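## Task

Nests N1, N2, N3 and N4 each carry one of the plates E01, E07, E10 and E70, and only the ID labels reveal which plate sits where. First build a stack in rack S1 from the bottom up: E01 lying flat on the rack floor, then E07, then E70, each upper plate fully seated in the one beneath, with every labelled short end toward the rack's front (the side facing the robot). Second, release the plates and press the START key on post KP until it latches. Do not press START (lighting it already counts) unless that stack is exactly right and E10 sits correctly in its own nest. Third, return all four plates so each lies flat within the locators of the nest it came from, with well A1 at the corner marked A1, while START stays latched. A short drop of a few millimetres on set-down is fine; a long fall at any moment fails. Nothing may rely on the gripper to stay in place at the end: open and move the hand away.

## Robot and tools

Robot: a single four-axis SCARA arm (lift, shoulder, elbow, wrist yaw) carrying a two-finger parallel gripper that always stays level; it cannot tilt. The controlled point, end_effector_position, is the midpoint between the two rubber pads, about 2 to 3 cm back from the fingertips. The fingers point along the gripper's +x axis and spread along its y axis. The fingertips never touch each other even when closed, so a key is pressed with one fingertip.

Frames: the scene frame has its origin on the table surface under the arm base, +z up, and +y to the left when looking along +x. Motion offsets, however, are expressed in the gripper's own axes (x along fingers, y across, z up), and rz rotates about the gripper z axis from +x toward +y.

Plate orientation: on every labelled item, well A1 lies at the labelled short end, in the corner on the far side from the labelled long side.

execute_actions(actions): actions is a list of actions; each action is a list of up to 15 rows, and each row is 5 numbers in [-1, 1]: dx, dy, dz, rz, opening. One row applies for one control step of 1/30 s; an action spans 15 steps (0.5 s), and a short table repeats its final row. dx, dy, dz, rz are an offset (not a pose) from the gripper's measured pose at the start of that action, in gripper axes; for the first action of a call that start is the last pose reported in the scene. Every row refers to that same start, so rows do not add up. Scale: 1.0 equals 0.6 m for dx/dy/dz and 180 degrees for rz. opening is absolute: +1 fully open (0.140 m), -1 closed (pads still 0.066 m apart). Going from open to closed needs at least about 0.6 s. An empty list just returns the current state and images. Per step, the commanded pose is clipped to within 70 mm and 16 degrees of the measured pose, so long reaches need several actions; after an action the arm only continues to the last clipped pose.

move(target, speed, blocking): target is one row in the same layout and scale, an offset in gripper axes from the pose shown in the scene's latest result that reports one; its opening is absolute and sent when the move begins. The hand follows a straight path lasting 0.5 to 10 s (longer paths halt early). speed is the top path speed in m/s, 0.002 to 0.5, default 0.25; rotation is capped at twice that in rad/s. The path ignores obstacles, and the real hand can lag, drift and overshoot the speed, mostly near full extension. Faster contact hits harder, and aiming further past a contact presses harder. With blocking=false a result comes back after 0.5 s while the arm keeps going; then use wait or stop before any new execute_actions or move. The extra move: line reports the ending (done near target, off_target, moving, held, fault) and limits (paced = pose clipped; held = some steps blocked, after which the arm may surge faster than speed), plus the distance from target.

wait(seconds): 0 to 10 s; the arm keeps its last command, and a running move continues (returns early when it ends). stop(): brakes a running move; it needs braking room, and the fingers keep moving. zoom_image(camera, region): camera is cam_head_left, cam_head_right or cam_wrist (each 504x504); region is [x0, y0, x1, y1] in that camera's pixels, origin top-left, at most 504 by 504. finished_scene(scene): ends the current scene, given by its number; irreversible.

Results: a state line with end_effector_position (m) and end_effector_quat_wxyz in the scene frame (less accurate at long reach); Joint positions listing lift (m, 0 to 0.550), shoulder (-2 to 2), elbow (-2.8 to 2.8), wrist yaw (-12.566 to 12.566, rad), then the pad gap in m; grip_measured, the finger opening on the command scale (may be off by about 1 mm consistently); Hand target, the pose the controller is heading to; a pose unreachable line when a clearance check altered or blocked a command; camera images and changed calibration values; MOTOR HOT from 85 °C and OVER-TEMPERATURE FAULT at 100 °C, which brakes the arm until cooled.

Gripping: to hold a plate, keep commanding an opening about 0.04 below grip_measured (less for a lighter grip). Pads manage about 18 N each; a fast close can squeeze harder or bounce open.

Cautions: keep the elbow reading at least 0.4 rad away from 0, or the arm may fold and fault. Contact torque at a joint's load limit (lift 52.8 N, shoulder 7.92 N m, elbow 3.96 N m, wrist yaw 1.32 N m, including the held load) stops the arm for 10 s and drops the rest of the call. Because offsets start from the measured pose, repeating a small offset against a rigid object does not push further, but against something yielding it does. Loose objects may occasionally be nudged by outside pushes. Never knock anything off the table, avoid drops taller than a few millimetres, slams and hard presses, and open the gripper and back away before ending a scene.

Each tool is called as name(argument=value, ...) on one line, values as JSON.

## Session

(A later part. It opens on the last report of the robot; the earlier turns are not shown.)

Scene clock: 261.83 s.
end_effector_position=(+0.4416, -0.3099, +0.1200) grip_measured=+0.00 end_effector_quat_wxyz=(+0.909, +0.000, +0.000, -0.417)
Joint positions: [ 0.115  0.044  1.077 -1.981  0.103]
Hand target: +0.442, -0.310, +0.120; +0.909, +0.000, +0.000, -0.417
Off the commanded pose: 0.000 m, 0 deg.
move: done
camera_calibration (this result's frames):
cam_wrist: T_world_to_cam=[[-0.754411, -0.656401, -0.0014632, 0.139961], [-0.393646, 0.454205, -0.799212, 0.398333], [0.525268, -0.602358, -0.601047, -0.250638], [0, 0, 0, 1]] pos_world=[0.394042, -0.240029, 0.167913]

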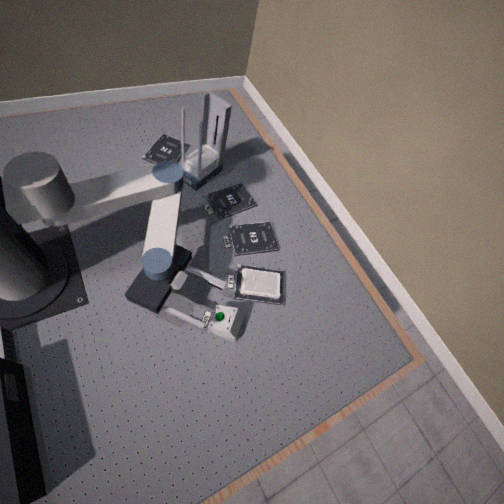

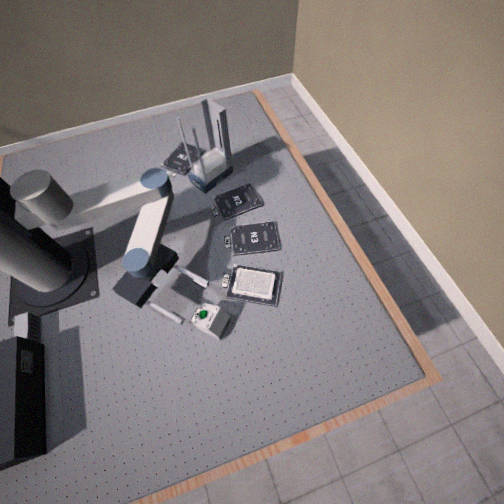

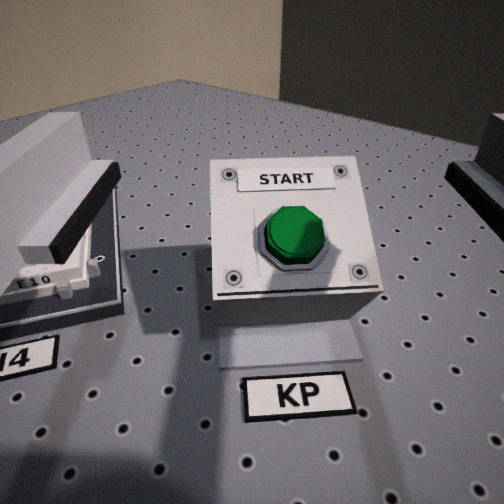

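move(target=[0.0517, -0.1173, 0.0, 0, 0.0], speed=0.15)

move(target=[0, 0, -0.04, 0, 0.0], speed=0.05)

Scene clock: 275.60 s.
end_effector_position=(+0.4085, -0.3794, +0.1200) grip_measured=+0.00 end_effector_quat_wxyz=(+0.909, +0.000, +0.000, -0.417)
Joint positions: [ 0.115 -0.255  1.26  -1.865  0.103]
Hand target: +0.409, -0.379, +0.120; +0.909, +0.000, +0.000, -0.417
Off the commanded pose: 0.000 m, 0 deg.
move: done
camera_calibration (this result's frames):
cam_wrist: T_world_to_cam=[[-0.754558, -0.656232, -0.0014632, 0.0694839], [-0.393545, 0.454293, -0.799212, 0.416836], [0.525133, -0.602476, -0.601047, -0.275069], [0, 0, 0, 1]] pos_world=[0.360921, -0.309491, 0.167913]

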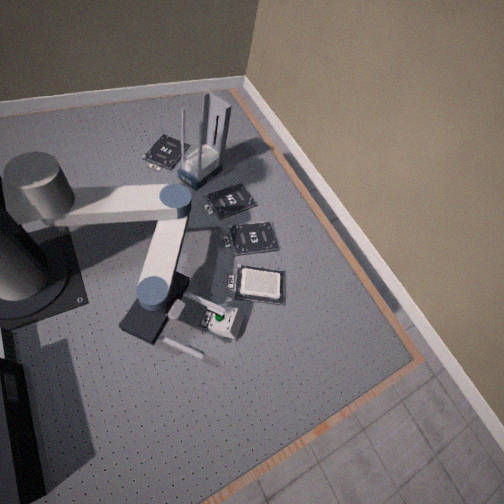

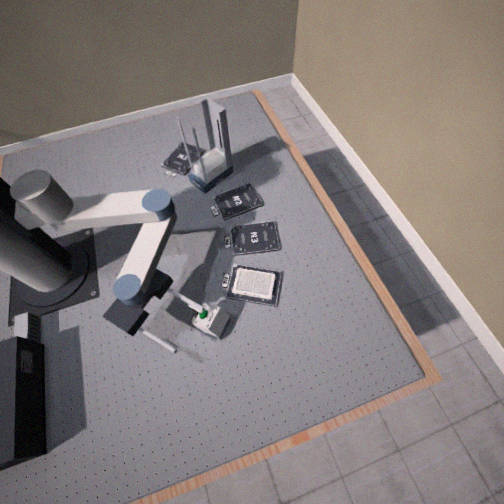

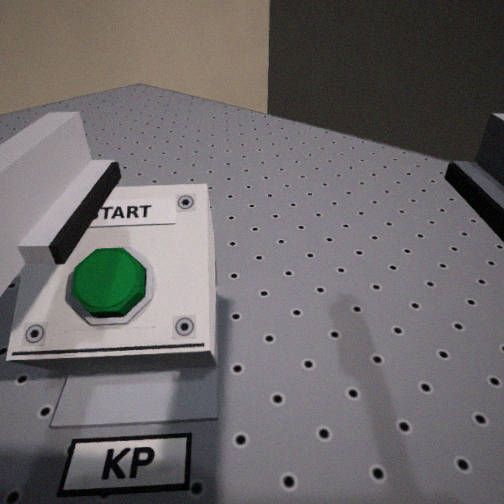

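Scene clock: 276.33 s.
end_effector_position=(+0.4085, -0.3794, +0.0959) grip_measured=+0.00 end_effector_quat_wxyz=(+0.909, +0.000, +0.000, -0.417)
Joint positions: [ 0.091 -0.255  1.26  -1.865  0.103]
Hand target: +0.409, -0.379, +0.096; +0.909, +0.000, +0.000, -0.417
Off the commanded pose: 0.000 m, 0 deg.
move: done
camera_calibration (this result's frames):
cam_wrist: T_world_to_cam=[[-0.75458, -0.656207, -0.0014632, 0.0694586], [-0.39353, 0.454306, -0.799212, 0.397597], [0.525113, -0.602493, -0.601047, -0.289528], [0, 0, 0, 1]] pos_world=[0.360913, -0.30949, 0.143846]

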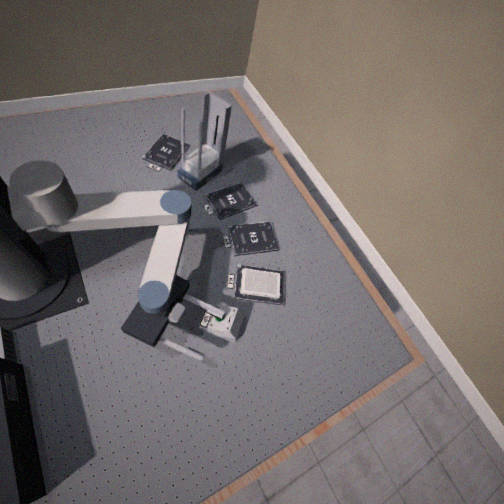

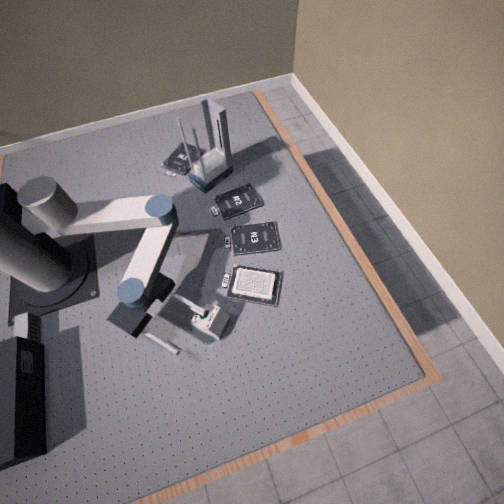

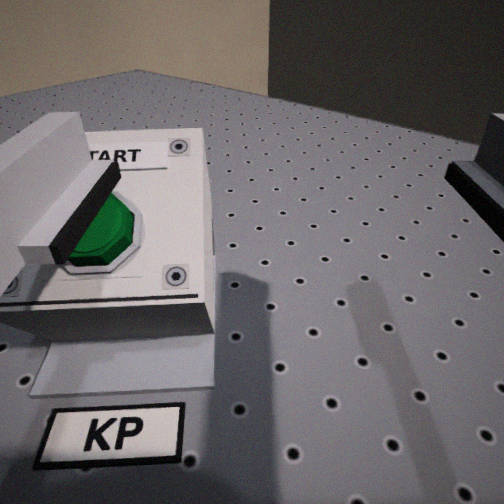

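zoom_image(camera="cam_head_right", region=[150, 90, 310, 310])

execute_actions(actions=[[[0,0,-0.0017,0,0.0]],[[0,0,-0.0017,0,0.0]],[[0,0,-0.0017,0,0.0]],[[0,0,-0.0017,0,0.0]],[[0,0,-0.0017,0,0.0]],[[0,0,-0.0017,0,0.0]],[[0,0,-0.0017,0,0.0]],[[0,0,-0.0017,0,0.0]]])

Region (150, 90, 310, 310) of cam_head_right's 504x504 image, scaled by 2.291, with more detail than that image has; it fills the left 367 columns of this view, and the rest is white.

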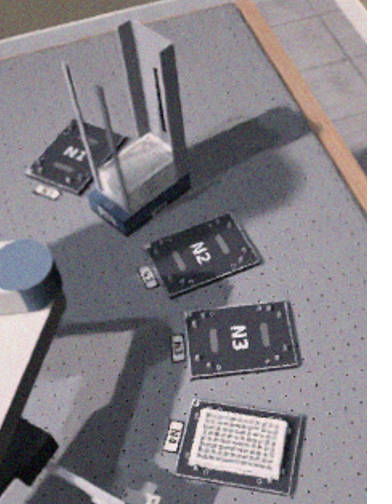

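Scene clock: 282.33 s.
end_effector_position=(+0.4085, -0.3792, +0.0878) grip_measured=+0.00 end_effector_quat_wxyz=(+0.909, +0.000, +0.000, -0.417)
Joint positions: [ 0.083 -0.255  1.259 -1.864  0.103]
Hand target: +0.408, -0.379, +0.088; +0.909, +0.000, +0.000, -0.417
Off the commanded pose: 0.000 m, 0 deg.
camera_calibration (this result's frames):
cam_wrist: T_world_to_cam=[[-0.754034, -0.656833, -0.0014632, 0.069071], [-0.393907, 0.453979, -0.799212, 0.391019], [0.525614, -0.602057, -0.601047, -0.294403], [0, 0, 0, 1]] pos_world=[0.360849, -0.309394, 0.135658]

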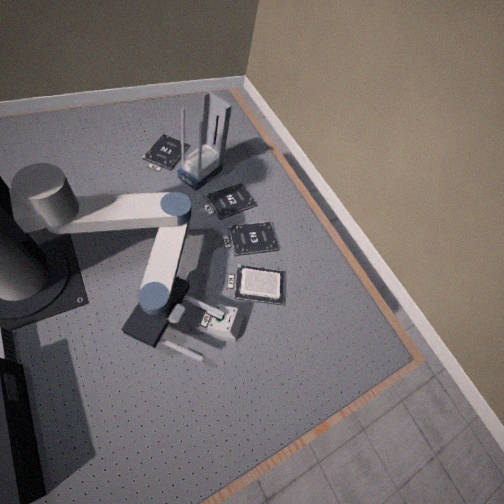

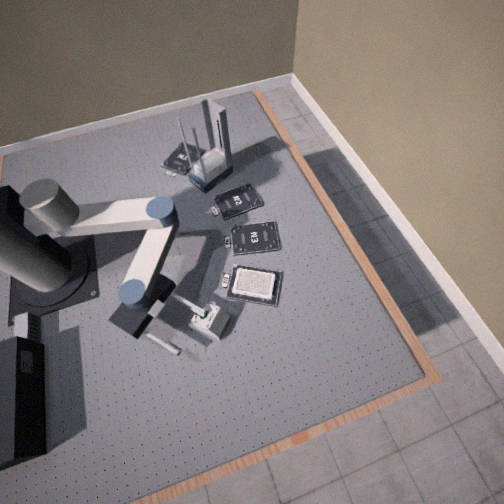

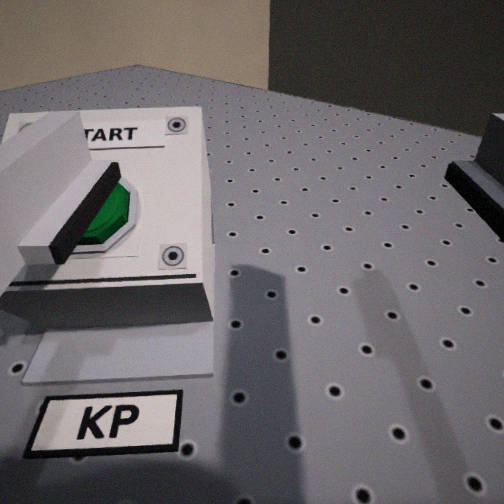

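execute_actions(actions=[[[0,0,-0.0017,0,0.0]],[[0,0,-0.0017,0,0.0]],[[0,0,-0.0017,0,0.0]]])

Scene clock: 287.50 s.
end_effector_position=(+0.4084, -0.3790, +0.0851) grip_measured=+0.00 end_effector_quat_wxyz=(+0.909, +0.000, +0.000, -0.416)
Joint positions: [ 0.08  -0.255  1.259 -1.862  0.103]
Hand target: +0.408, -0.379, +0.085; +0.909, +0.000, +0.000, -0.416
Off the commanded pose: 0.000 m, 0 deg.
camera_calibration (this result's frames):
cam_wrist: T_world_to_cam=[[-0.753373, -0.657591, -0.0014632, 0.0685978], [-0.394363, 0.453583, -0.799212, 0.38882], [0.526219, -0.601528, -0.601047, -0.295907], [0, 0, 0, 1]] pos_world=[0.360728, -0.309249, 0.132996]

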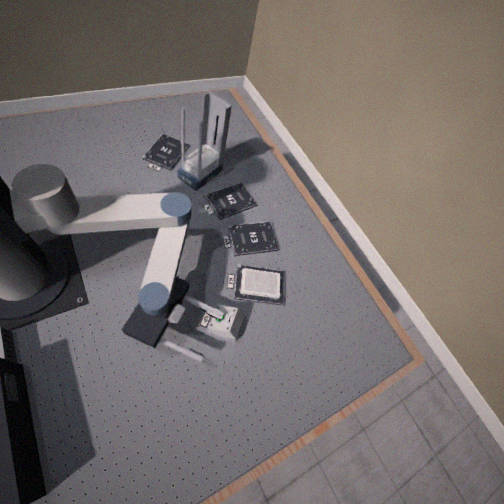

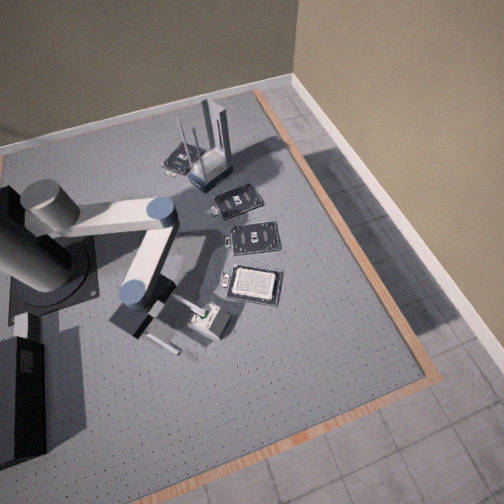

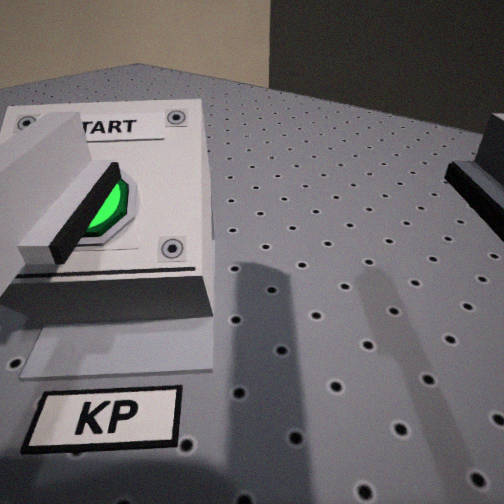

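execute_actions(actions=[[[0,0,-0.0012,0,0.0]],[[0,0,-0.0012,0,0.0]],[[0,0,-0.0012,0,0.0]]])

Scene clock: 290.60 s.
end_effector_position=(+0.4083, -0.3788, +0.0835) grip_measured=+0.00 end_effector_quat_wxyz=(+0.909, +0.000, +0.000, -0.416)
Joint positions: [ 0.079 -0.255  1.257 -1.86   0.103]
Hand target: +0.408, -0.379, +0.083; +0.909, +0.000, +0.000, -0.416
Off the commanded pose: 0.000 m, 0 deg.
camera_calibration (this result's frames):
cam_wrist: T_world_to_cam=[[-0.752793, -0.658256, -0.0014632, 0.0681599], [-0.394763, 0.453235, -0.799212, 0.387434], [0.526749, -0.601064, -0.601047, -0.296714], [0, 0, 0, 1]] pos_world=[0.360549, -0.309076, 0.131402]

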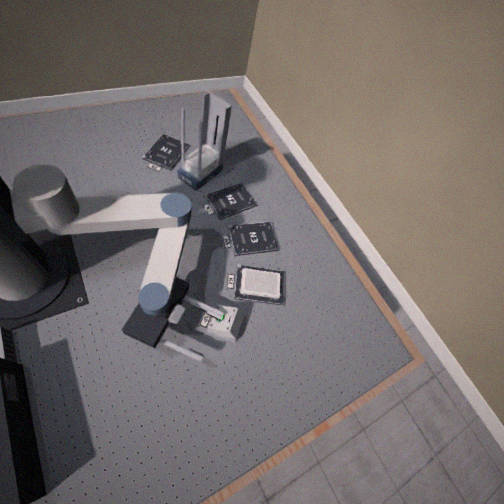

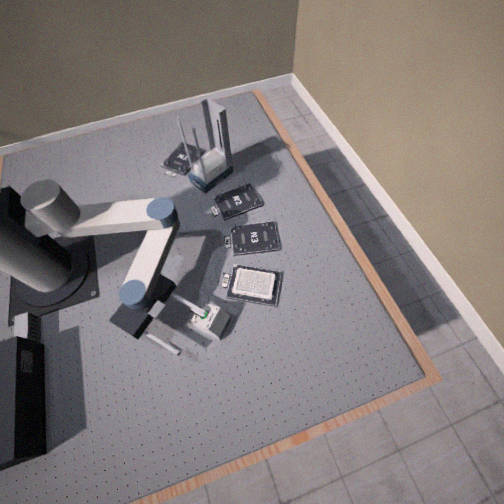

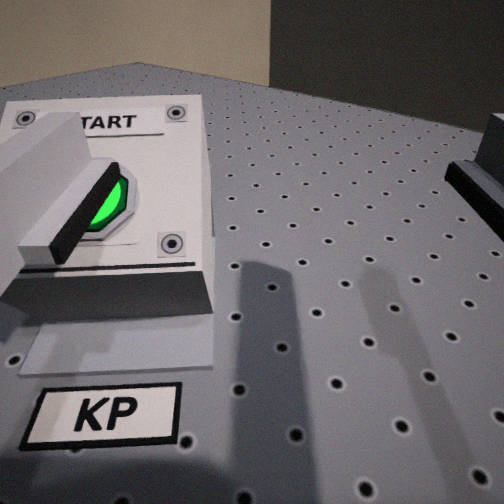

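Now lift and check whether it stays caught.

move(target=[0, 0, 0.06, 0, 0.0], speed=0.06)

Scene clock: 293.30 s.
end_effector_position=(+0.4083, -0.3788, +0.1196) grip_measured=+0.00 end_effector_quat_wxyz=(+0.909, +0.000, +0.000, -0.416)
Joint positions: [ 0.115 -0.255  1.257 -1.86   0.103]
Hand target: +0.408, -0.379, +0.120; +0.909, +0.000, +0.000, -0.416
Off the commanded pose: 0.000 m, 0 deg.
move: done
camera_calibration (this result's frames):
cam_wrist: T_world_to_cam=[[-0.752679, -0.658386, -0.0014632, 0.0681351], [-0.394842, 0.453166, -0.799212, 0.416255], [0.526854, -0.600972, -0.601047, -0.275031], [0, 0, 0, 1]] pos_world=[0.36054, -0.309059, 0.167469]

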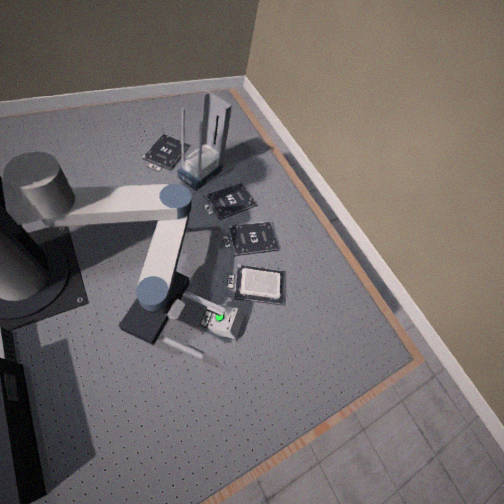

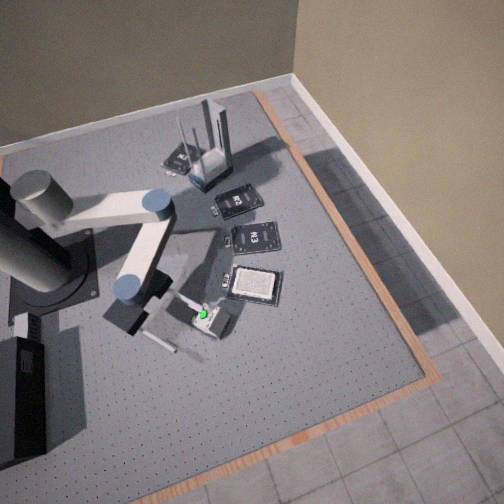

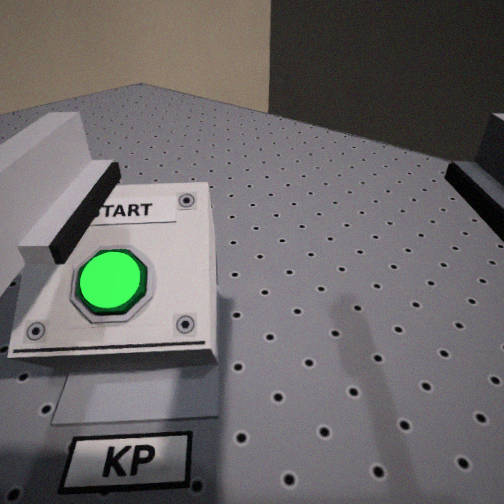

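move(target=[-0.5596, 0.7312, -0.0517, 0.4205, 0.0], speed=0.25)

Scene clock: 302.63 s.
end_effector_position=(+0.5201, +0.1622, +0.0886) grip_measured=+0.00 end_effector_quat_wxyz=(+0.973, +0.000, +0.000, +0.230)
Joint positions: [ 0.084  1.371  0.954 -1.861  0.103]
Hand target: +0.520, +0.162, +0.089; +0.973, +0.000, +0.000, +0.230
Off the commanded pose: 0.000 m, 0 deg.
move: done
camera_calibration (this result's frames):
cam_wrist: T_world_to_cam=[[0.45249, -0.891768, -0.0014632, -0.0805586], [-0.536525, -0.270925, -0.799212, 0.381584], [0.712316, 0.36242, -0.601047, -0.280127], [0, 0, 0, 1]] pos_world=[0.440721, 0.133065, 0.13648]

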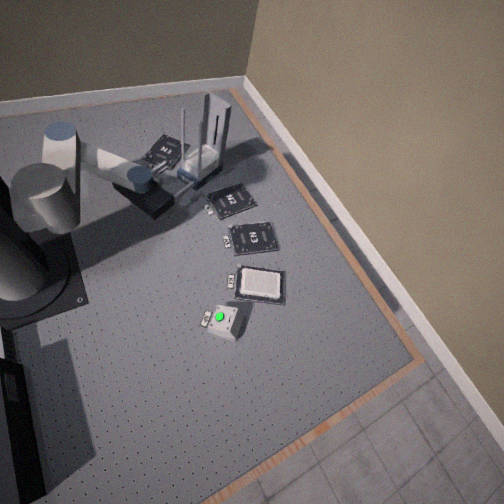

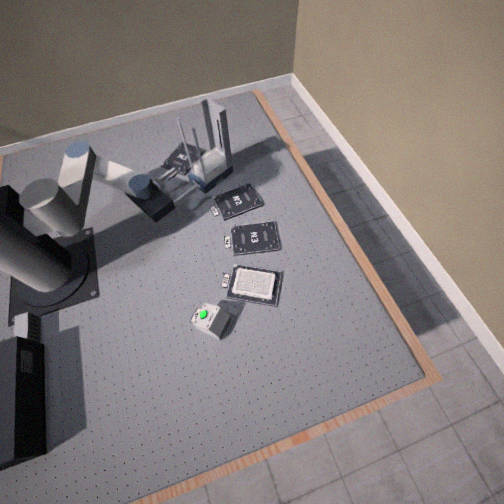

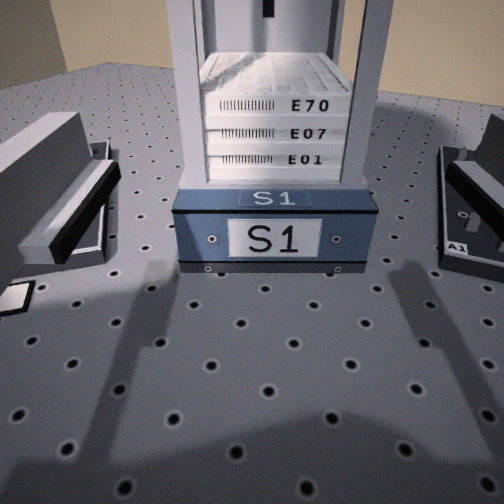

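move(target=[0.2508, -0.0005, 0, -0.0003, 0.0], speed=0.15)

execute_actions(actions=[[[0,0,0,0,-0.1],[0,0,0,0,-0.2],[0,0,0,0,-0.3],[0,0,0,0,-0.35],[0,0,0,0,-0.4],[0,0,0,0,-0.45],[0,0,0,0,-0.48],[0,0,0,0,-0.5]],[[0,0,0,0,-0.52],[0,0,0,0,-0.53],[0,0,0,0,-0.54],[0,0,0,0,-0.55],[0,0,0,0,-0.56],[0,0,0,0,-0.57],[0,0,0,0,-0.58],[0,0,0,0,-0.59],[0,0,0,0,-0.6]],[[0,0,0,0,-0.6]]])

Scene clock: 307.57 s.
end_effector_position=(+0.6548, +0.2294, +0.0886) grip_measured=+0.00 end_effector_quat_wxyz=(+0.973, +0.000, +0.000, +0.230)
Joint positions: [ 0.084  1.092  1.702 -2.33   0.103]
Hand target: +0.655, +0.229, +0.089; +0.973, +0.000, +0.000, +0.230
Off the commanded pose: 0.000 m, 0 deg.
move: done
camera_calibration (this result's frames):
cam_wrist: T_world_to_cam=[[0.451894, -0.892071, -0.0014632, -0.0811369], [-0.536706, -0.270567, -0.799212, 0.472101], [0.712558, 0.361944, -0.601047, -0.400486], [0, 0, 0, 1]] pos_world=[0.575414, 0.200309, 0.13648]

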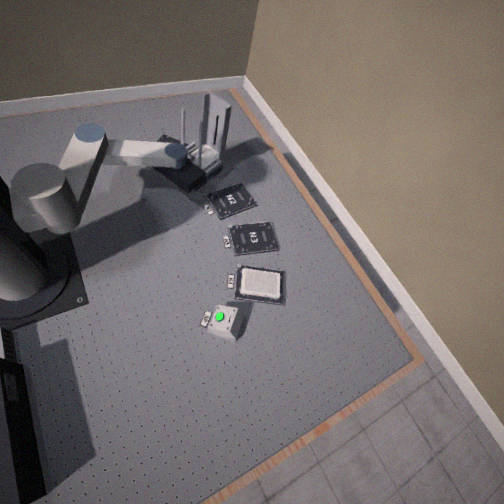

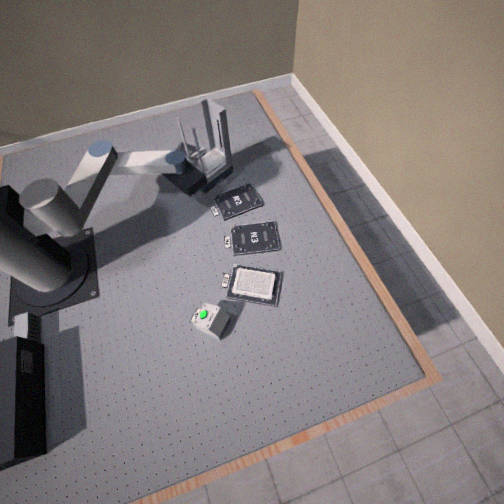

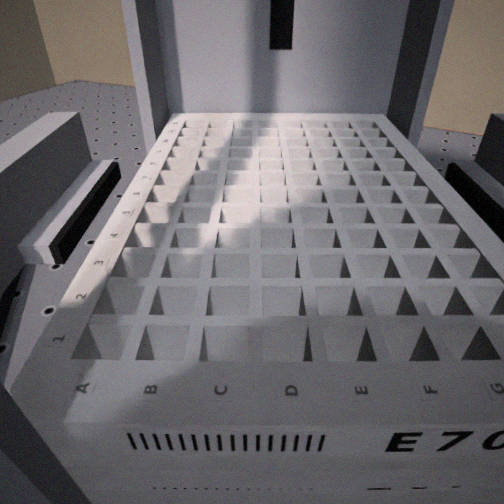

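Scene clock: 309.07 s.
end_effector_position=(+0.6548, +0.2294, +0.0886) grip_measured=-0.56 end_effector_quat_wxyz=(+0.973, +0.000, +0.000, +0.230)
Joint positions: [ 0.084  1.092  1.702 -2.331  0.082]
Hand target: +0.655, +0.229, +0.089; +0.973, +0.000, +0.000, +0.230
Off the commanded pose: 0.000 m, 0 deg.
camera_calibration (this result's frames):
cam_wrist: T_world_to_cam=[[0.451849, -0.892093, -0.0014632, -0.0811104], [-0.53672, -0.27054, -0.799212, 0.472104], [0.712576, 0.361909, -0.601047, -0.400489], [0, 0, 0, 1]] pos_world=[0.575416, 0.200305, 0.13648]

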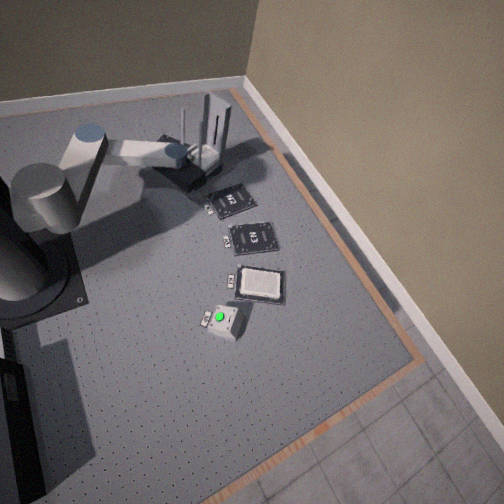

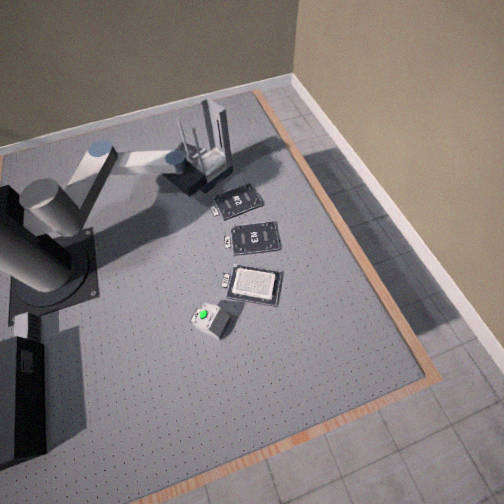

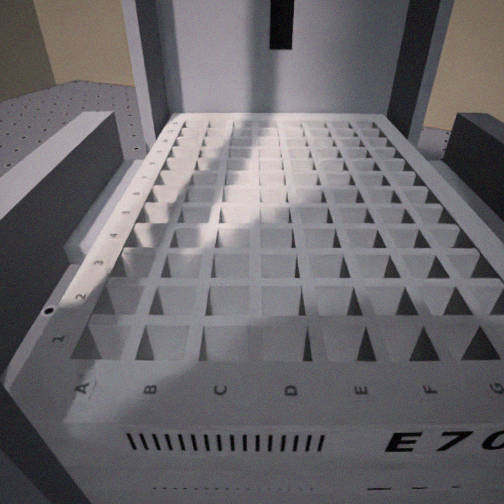

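move(target=[0, 0, 0.394, 0, -0.6], speed=0.15)

move(target=[-0.1850, -0.5639, 0, -0.2199, -0.6], speed=0.25)

Scene clock: 315.17 s.
end_effector_position=(+0.6548, +0.2294, +0.3250) grip_measured=-0.56 end_effector_quat_wxyz=(+0.973, +0.000, +0.000, +0.230)
Joint positions: [ 0.32   1.092  1.702 -2.331  0.082]
Hand target: +0.655, +0.229, +0.325; +0.973, +0.000, +0.000, +0.230
Off the commanded pose: 0.000 m, 0 deg.
move: done
camera_calibration (this result's frames):
cam_wrist: T_world_to_cam=[[0.451886, -0.892074, -0.0014632, -0.0807802], [-0.536708, -0.270562, -0.799212, 0.661083], [0.712561, 0.361938, -0.601047, -0.258371], [0, 0, 0, 1]] pos_world=[0.575417, 0.200317, 0.372934]

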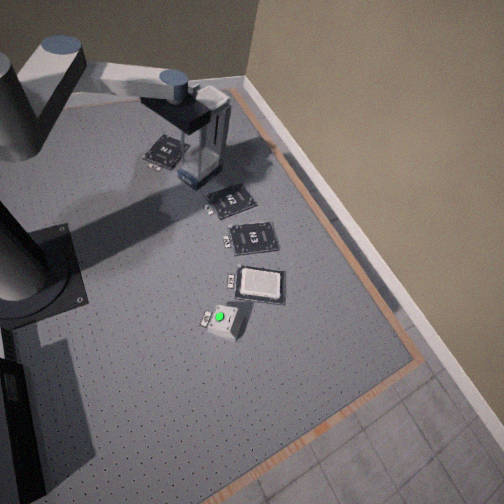

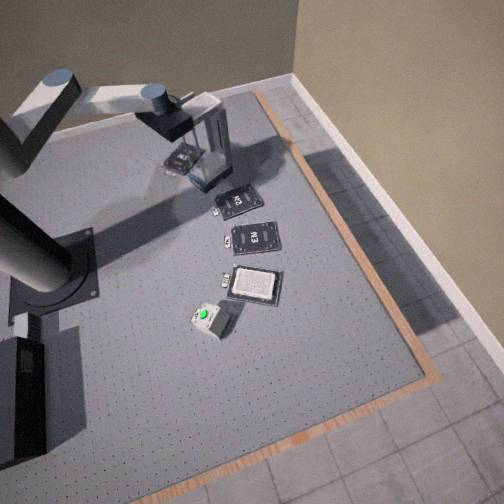

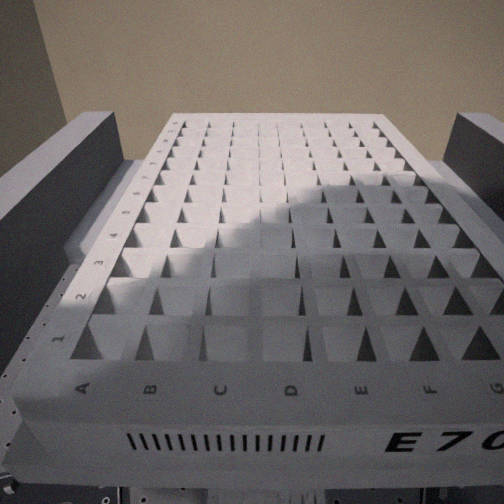

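Scene clock: 317.00 s.
end_effector_position=(+0.7068, -0.1229, +0.3250) grip_measured=-0.56 end_effector_quat_wxyz=(+0.994, +0.000, +0.000, -0.114)
Joint positions: [ 0.32   0.389  1.786 -2.403  0.082]
Hand target: +0.707, -0.123, +0.325; +0.994, +0.000, +0.000, -0.113
Off the commanded pose: 0.000 m, 0 deg.
move: done
camera_calibration (this result's frames):
cam_wrist: T_world_to_cam=[[-0.220272, -0.975437, -0.0014632, 0.0462998], [-0.586027, 0.133535, -0.799212, 0.678232], [0.779777, -0.175187, -0.601047, -0.281485], [0, 0, 0, 1]] pos_world=[0.627156, -0.0947176, 0.372934]

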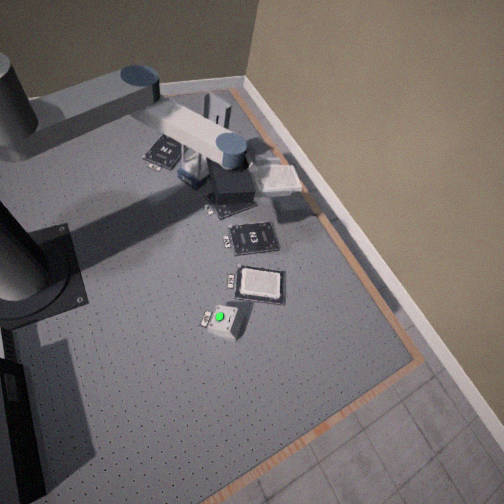

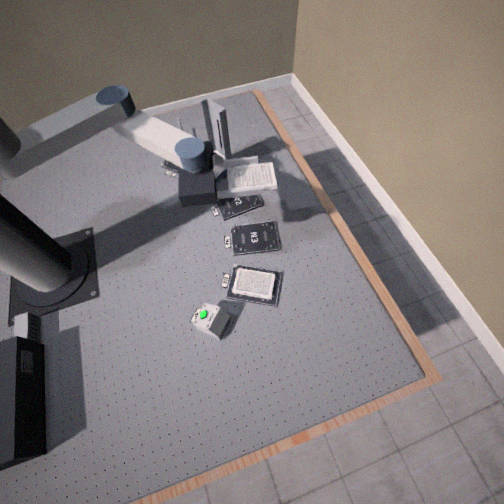

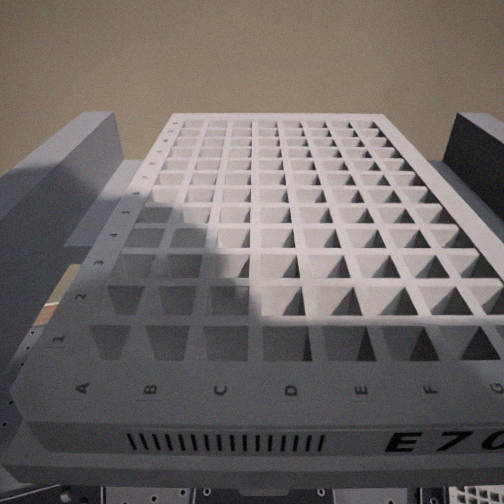

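move(target=[-0.0004, 0, -0.4633, 0, -0.6], speed=0.2)

execute_actions(actions=[[[0,0,-0.0017,0,-0.6]],[[0,0,-0.0017,0,-0.6]],[[0,0,-0.0017,0,-0.6]],[[0,0,-0.0017,0,-0.6]],[[0,0,-0.0017,0,-0.6]],[[0,0,-0.0017,0,-0.6]],[[0,0,-0.0017,0,-0.6]],[[0,0,-0.0017,0,-0.6]],[[0,0,-0.0017,0,-0.6]],[[0,0,-0.0017,0,-0.6]],[[0,0,-0.001,0,-0.6]],[[0,0,-0.001,0,-0.6]],[[0,0,-0.001,0,-0.6]],[[0,0,-0.001,0,-0.6]],[[0,0,-0.001,0,-0.6]],[[0,0,-0.001,0,-0.6]],[[0,0,-0.001,0,-0.6]]])

Scene clock: 325.13 s.
end_effector_position=(+0.7066, -0.1229, +0.0470) grip_measured=-0.56 end_effector_quat_wxyz=(+0.994, +0.000, +0.000, -0.114)
Joint positions: [ 0.042  0.389  1.785 -2.402  0.082]
Hand target: +0.707, -0.123, +0.047; +0.994, +0.000, +0.000, -0.114
Off the commanded pose: 0.000 m, 0 deg.
move: done
camera_calibration (this result's frames):
cam_wrist: T_world_to_cam=[[-0.220539, -0.975377, -0.0014632, 0.0460126], [-0.585991, 0.133695, -0.799212, 0.455869], [0.779729, -0.1754, -0.601047, -0.448433], [0, 0, 0, 1]] pos_world=[0.626938, -0.0947231, 0.0948741]

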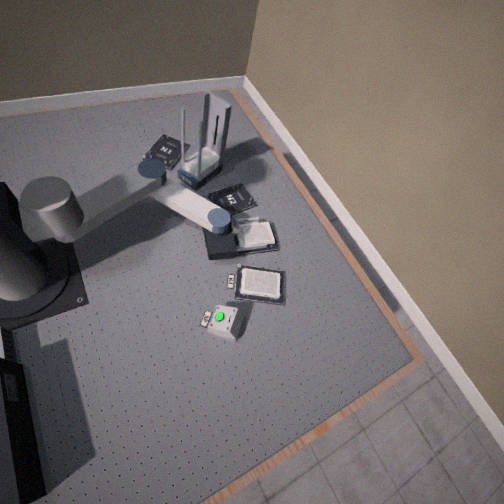

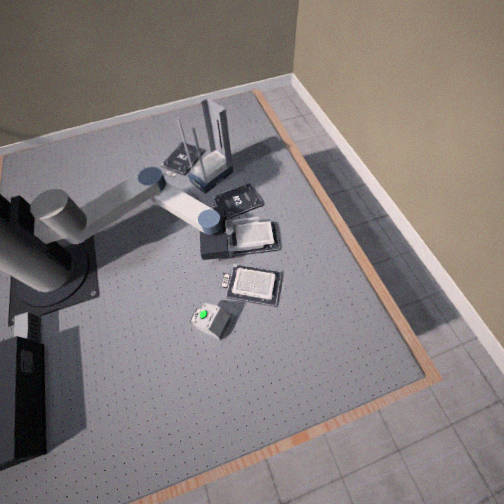

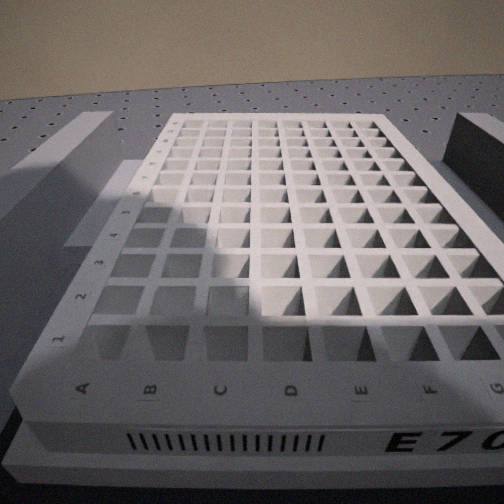

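Scene clock: 333.63 s.
end_effector_position=(+0.7066, -0.1229, +0.0334) grip_measured=-0.56 end_effector_quat_wxyz=(+0.994, +0.000, +0.000, -0.114)
Joint positions: [ 0.028  0.389  1.785 -2.402  0.082]
Hand target: +0.707, -0.123, +0.033; +0.994, +0.000, +0.000, -0.114
Off the commanded pose: 0.001 m, 0 deg.
camera_calibration (this result's frames):
cam_wrist: T_world_to_cam=[[-0.220527, -0.97538, -0.0014632, 0.0459801], [-0.585993, 0.133688, -0.799212, 0.445034], [0.779731, -0.17539, -0.601047, -0.456566], [0, 0, 0, 1]] pos_world=[0.626926, -0.094725, 0.0813264]

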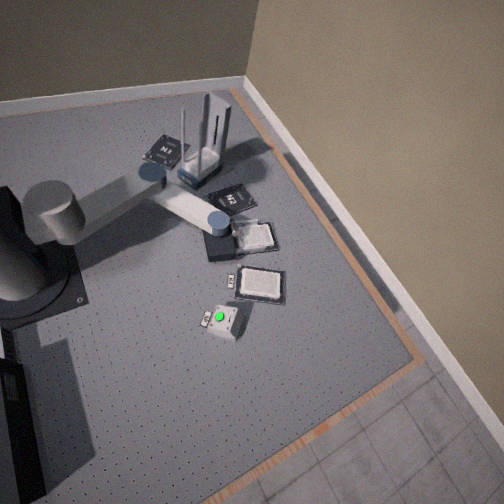

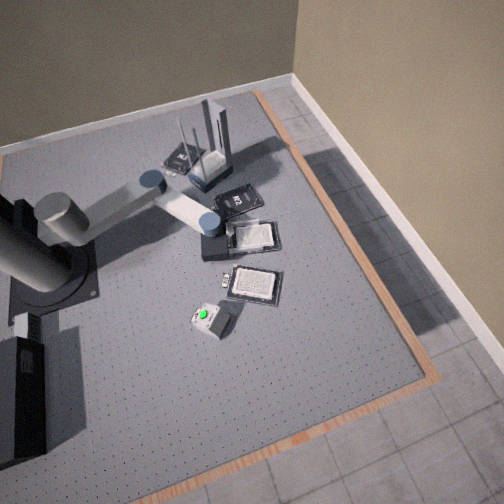

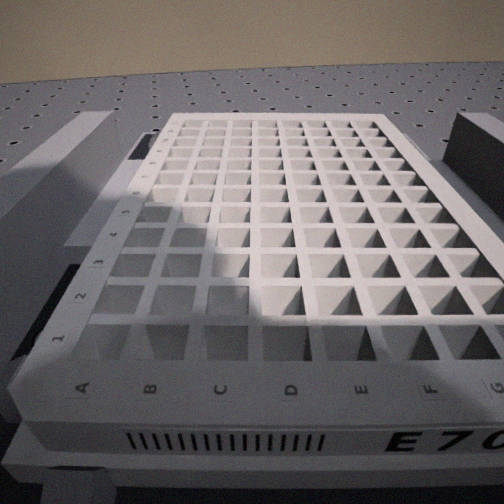

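execute_actions(actions=[[[0,0,0.0008,0,-0.5],[0,0,0.0008,0,-0.45],[0,0,0.0008,0,-0.4],[0,0,0.0008,0,-0.3],[0,0,0.0008,0,-0.2],[0,0,0.0008,0,-0.1],[0,0,0.0008,0,0.0]],[[0,0,0,0,0.0]]])

move(target=[0, 0, 0.0695, 0, 0.0], speed=0.12)

move(target=[-0.4087, 0.3931, 0, 0.2199, 0.0], speed=0.25)

Scene clock: 339.40 s.
end_effector_position=(+0.7066, -0.1229, +0.0340) grip_measured=+0.00 end_effector_quat_wxyz=(+0.994, +0.000, +0.000, -0.114)
Joint positions: [ 0.029  0.389  1.785 -2.402  0.103]
Hand target: +0.707, -0.123, +0.034; +0.994, +0.000, +0.000, -0.114
Off the commanded pose: 0.000 m, 0 deg.
camera_calibration (this result's frames):
cam_wrist: T_world_to_cam=[[-0.220527, -0.97538, -0.0014632, 0.0459813], [-0.585993, 0.133688, -0.799212, 0.445471], [0.779731, -0.17539, -0.601047, -0.456238], [0, 0, 0, 1]] pos_world=[0.626926, -0.0947247, 0.0818727]

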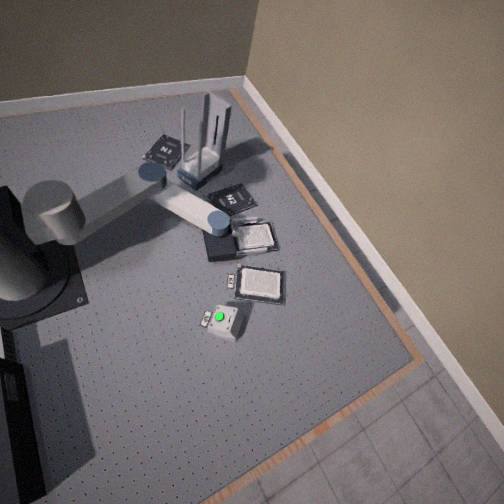

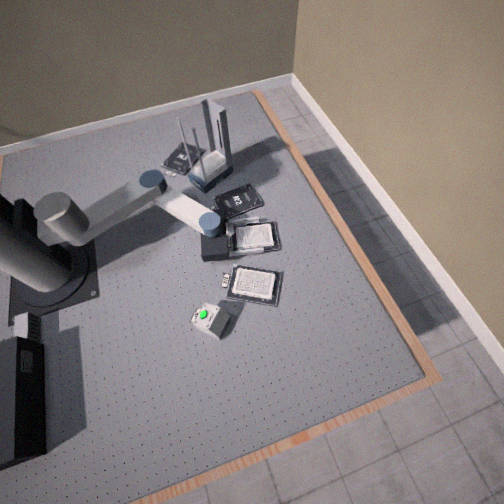

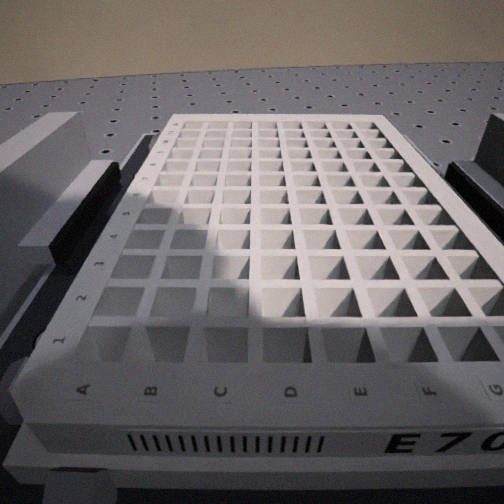

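Scene clock: 340.13 s.
end_effector_position=(+0.7066, -0.1229, +0.0757) grip_measured=+0.00 end_effector_quat_wxyz=(+0.994, +0.000, +0.000, -0.114)
Joint positions: [ 0.071  0.389  1.785 -2.402  0.103]
Hand target: +0.707, -0.123, +0.076; +0.994, +0.000, +0.000, -0.114
Off the commanded pose: 0.000 m, 0 deg.
move: done
camera_calibration (this result's frames):
cam_wrist: T_world_to_cam=[[-0.220481, -0.97539, -0.0014632, 0.0460237], [-0.585999, 0.133661, -0.799212, 0.478857], [0.779739, -0.175354, -0.601047, -0.431141], [0, 0, 0, 1]] pos_world=[0.626935, -0.0947156, 0.123639]

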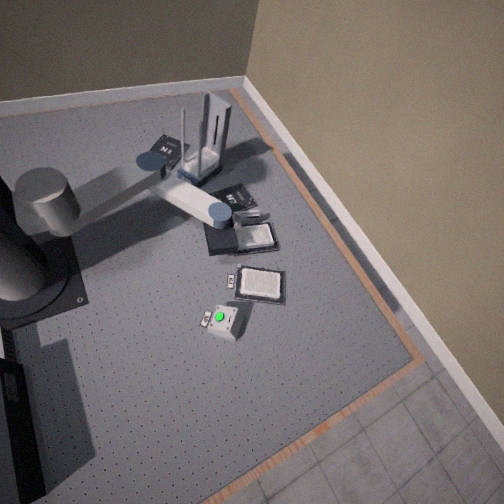

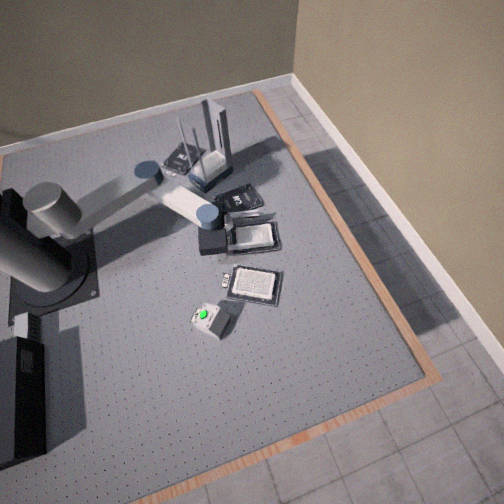

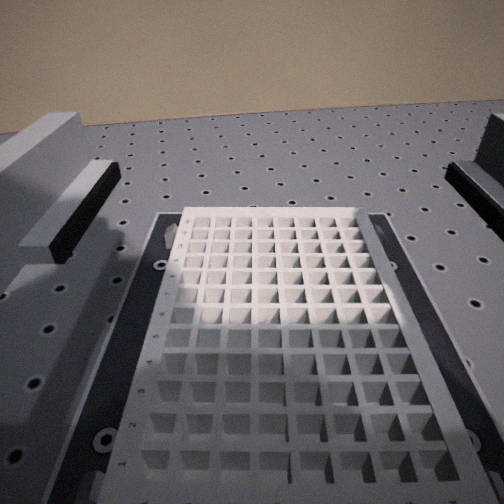

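Scene clock: 341.93 s.
end_effector_position=(+0.5208, +0.1622, +0.0757) grip_measured=+0.00 end_effector_quat_wxyz=(+0.973, +0.000, +0.000, +0.230)
Joint positions: [ 0.071  1.369  0.957 -1.862  0.103]
Hand target: +0.521, +0.162, +0.076; +0.973, +0.000, +0.000, +0.229
Off the commanded pose: 0.000 m, 0 deg.
move: done
camera_calibration (this result's frames):
cam_wrist: T_world_to_cam=[[0.452146, -0.891943, -0.0014632, -0.0806884], [-0.536629, -0.270719, -0.799212, 0.37173], [0.712455, 0.362146, -0.601047, -0.288387], [0, 0, 0, 1]] pos_world=[0.441427, 0.133103, 0.123639]

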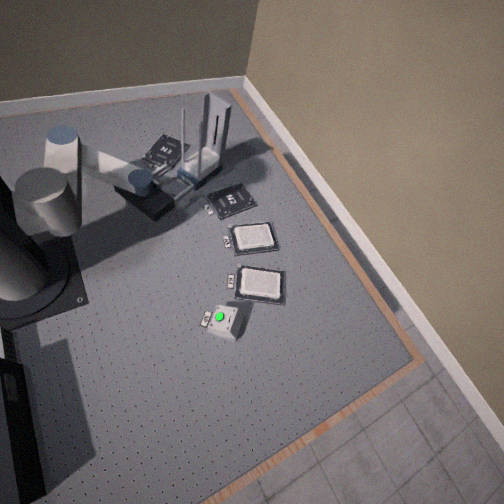

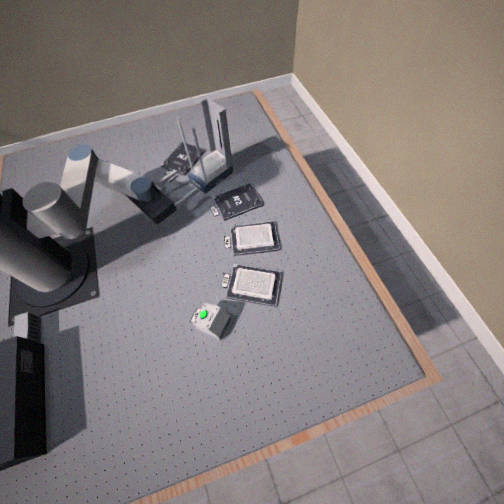

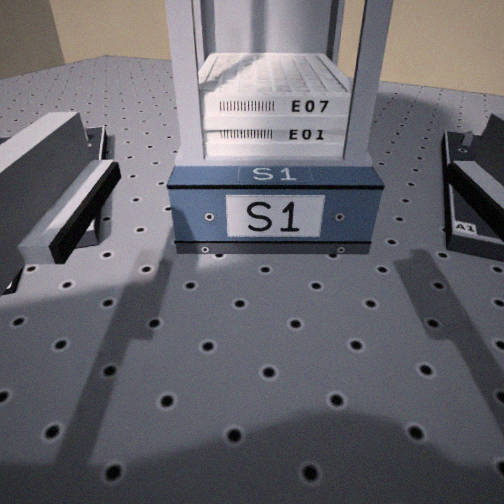

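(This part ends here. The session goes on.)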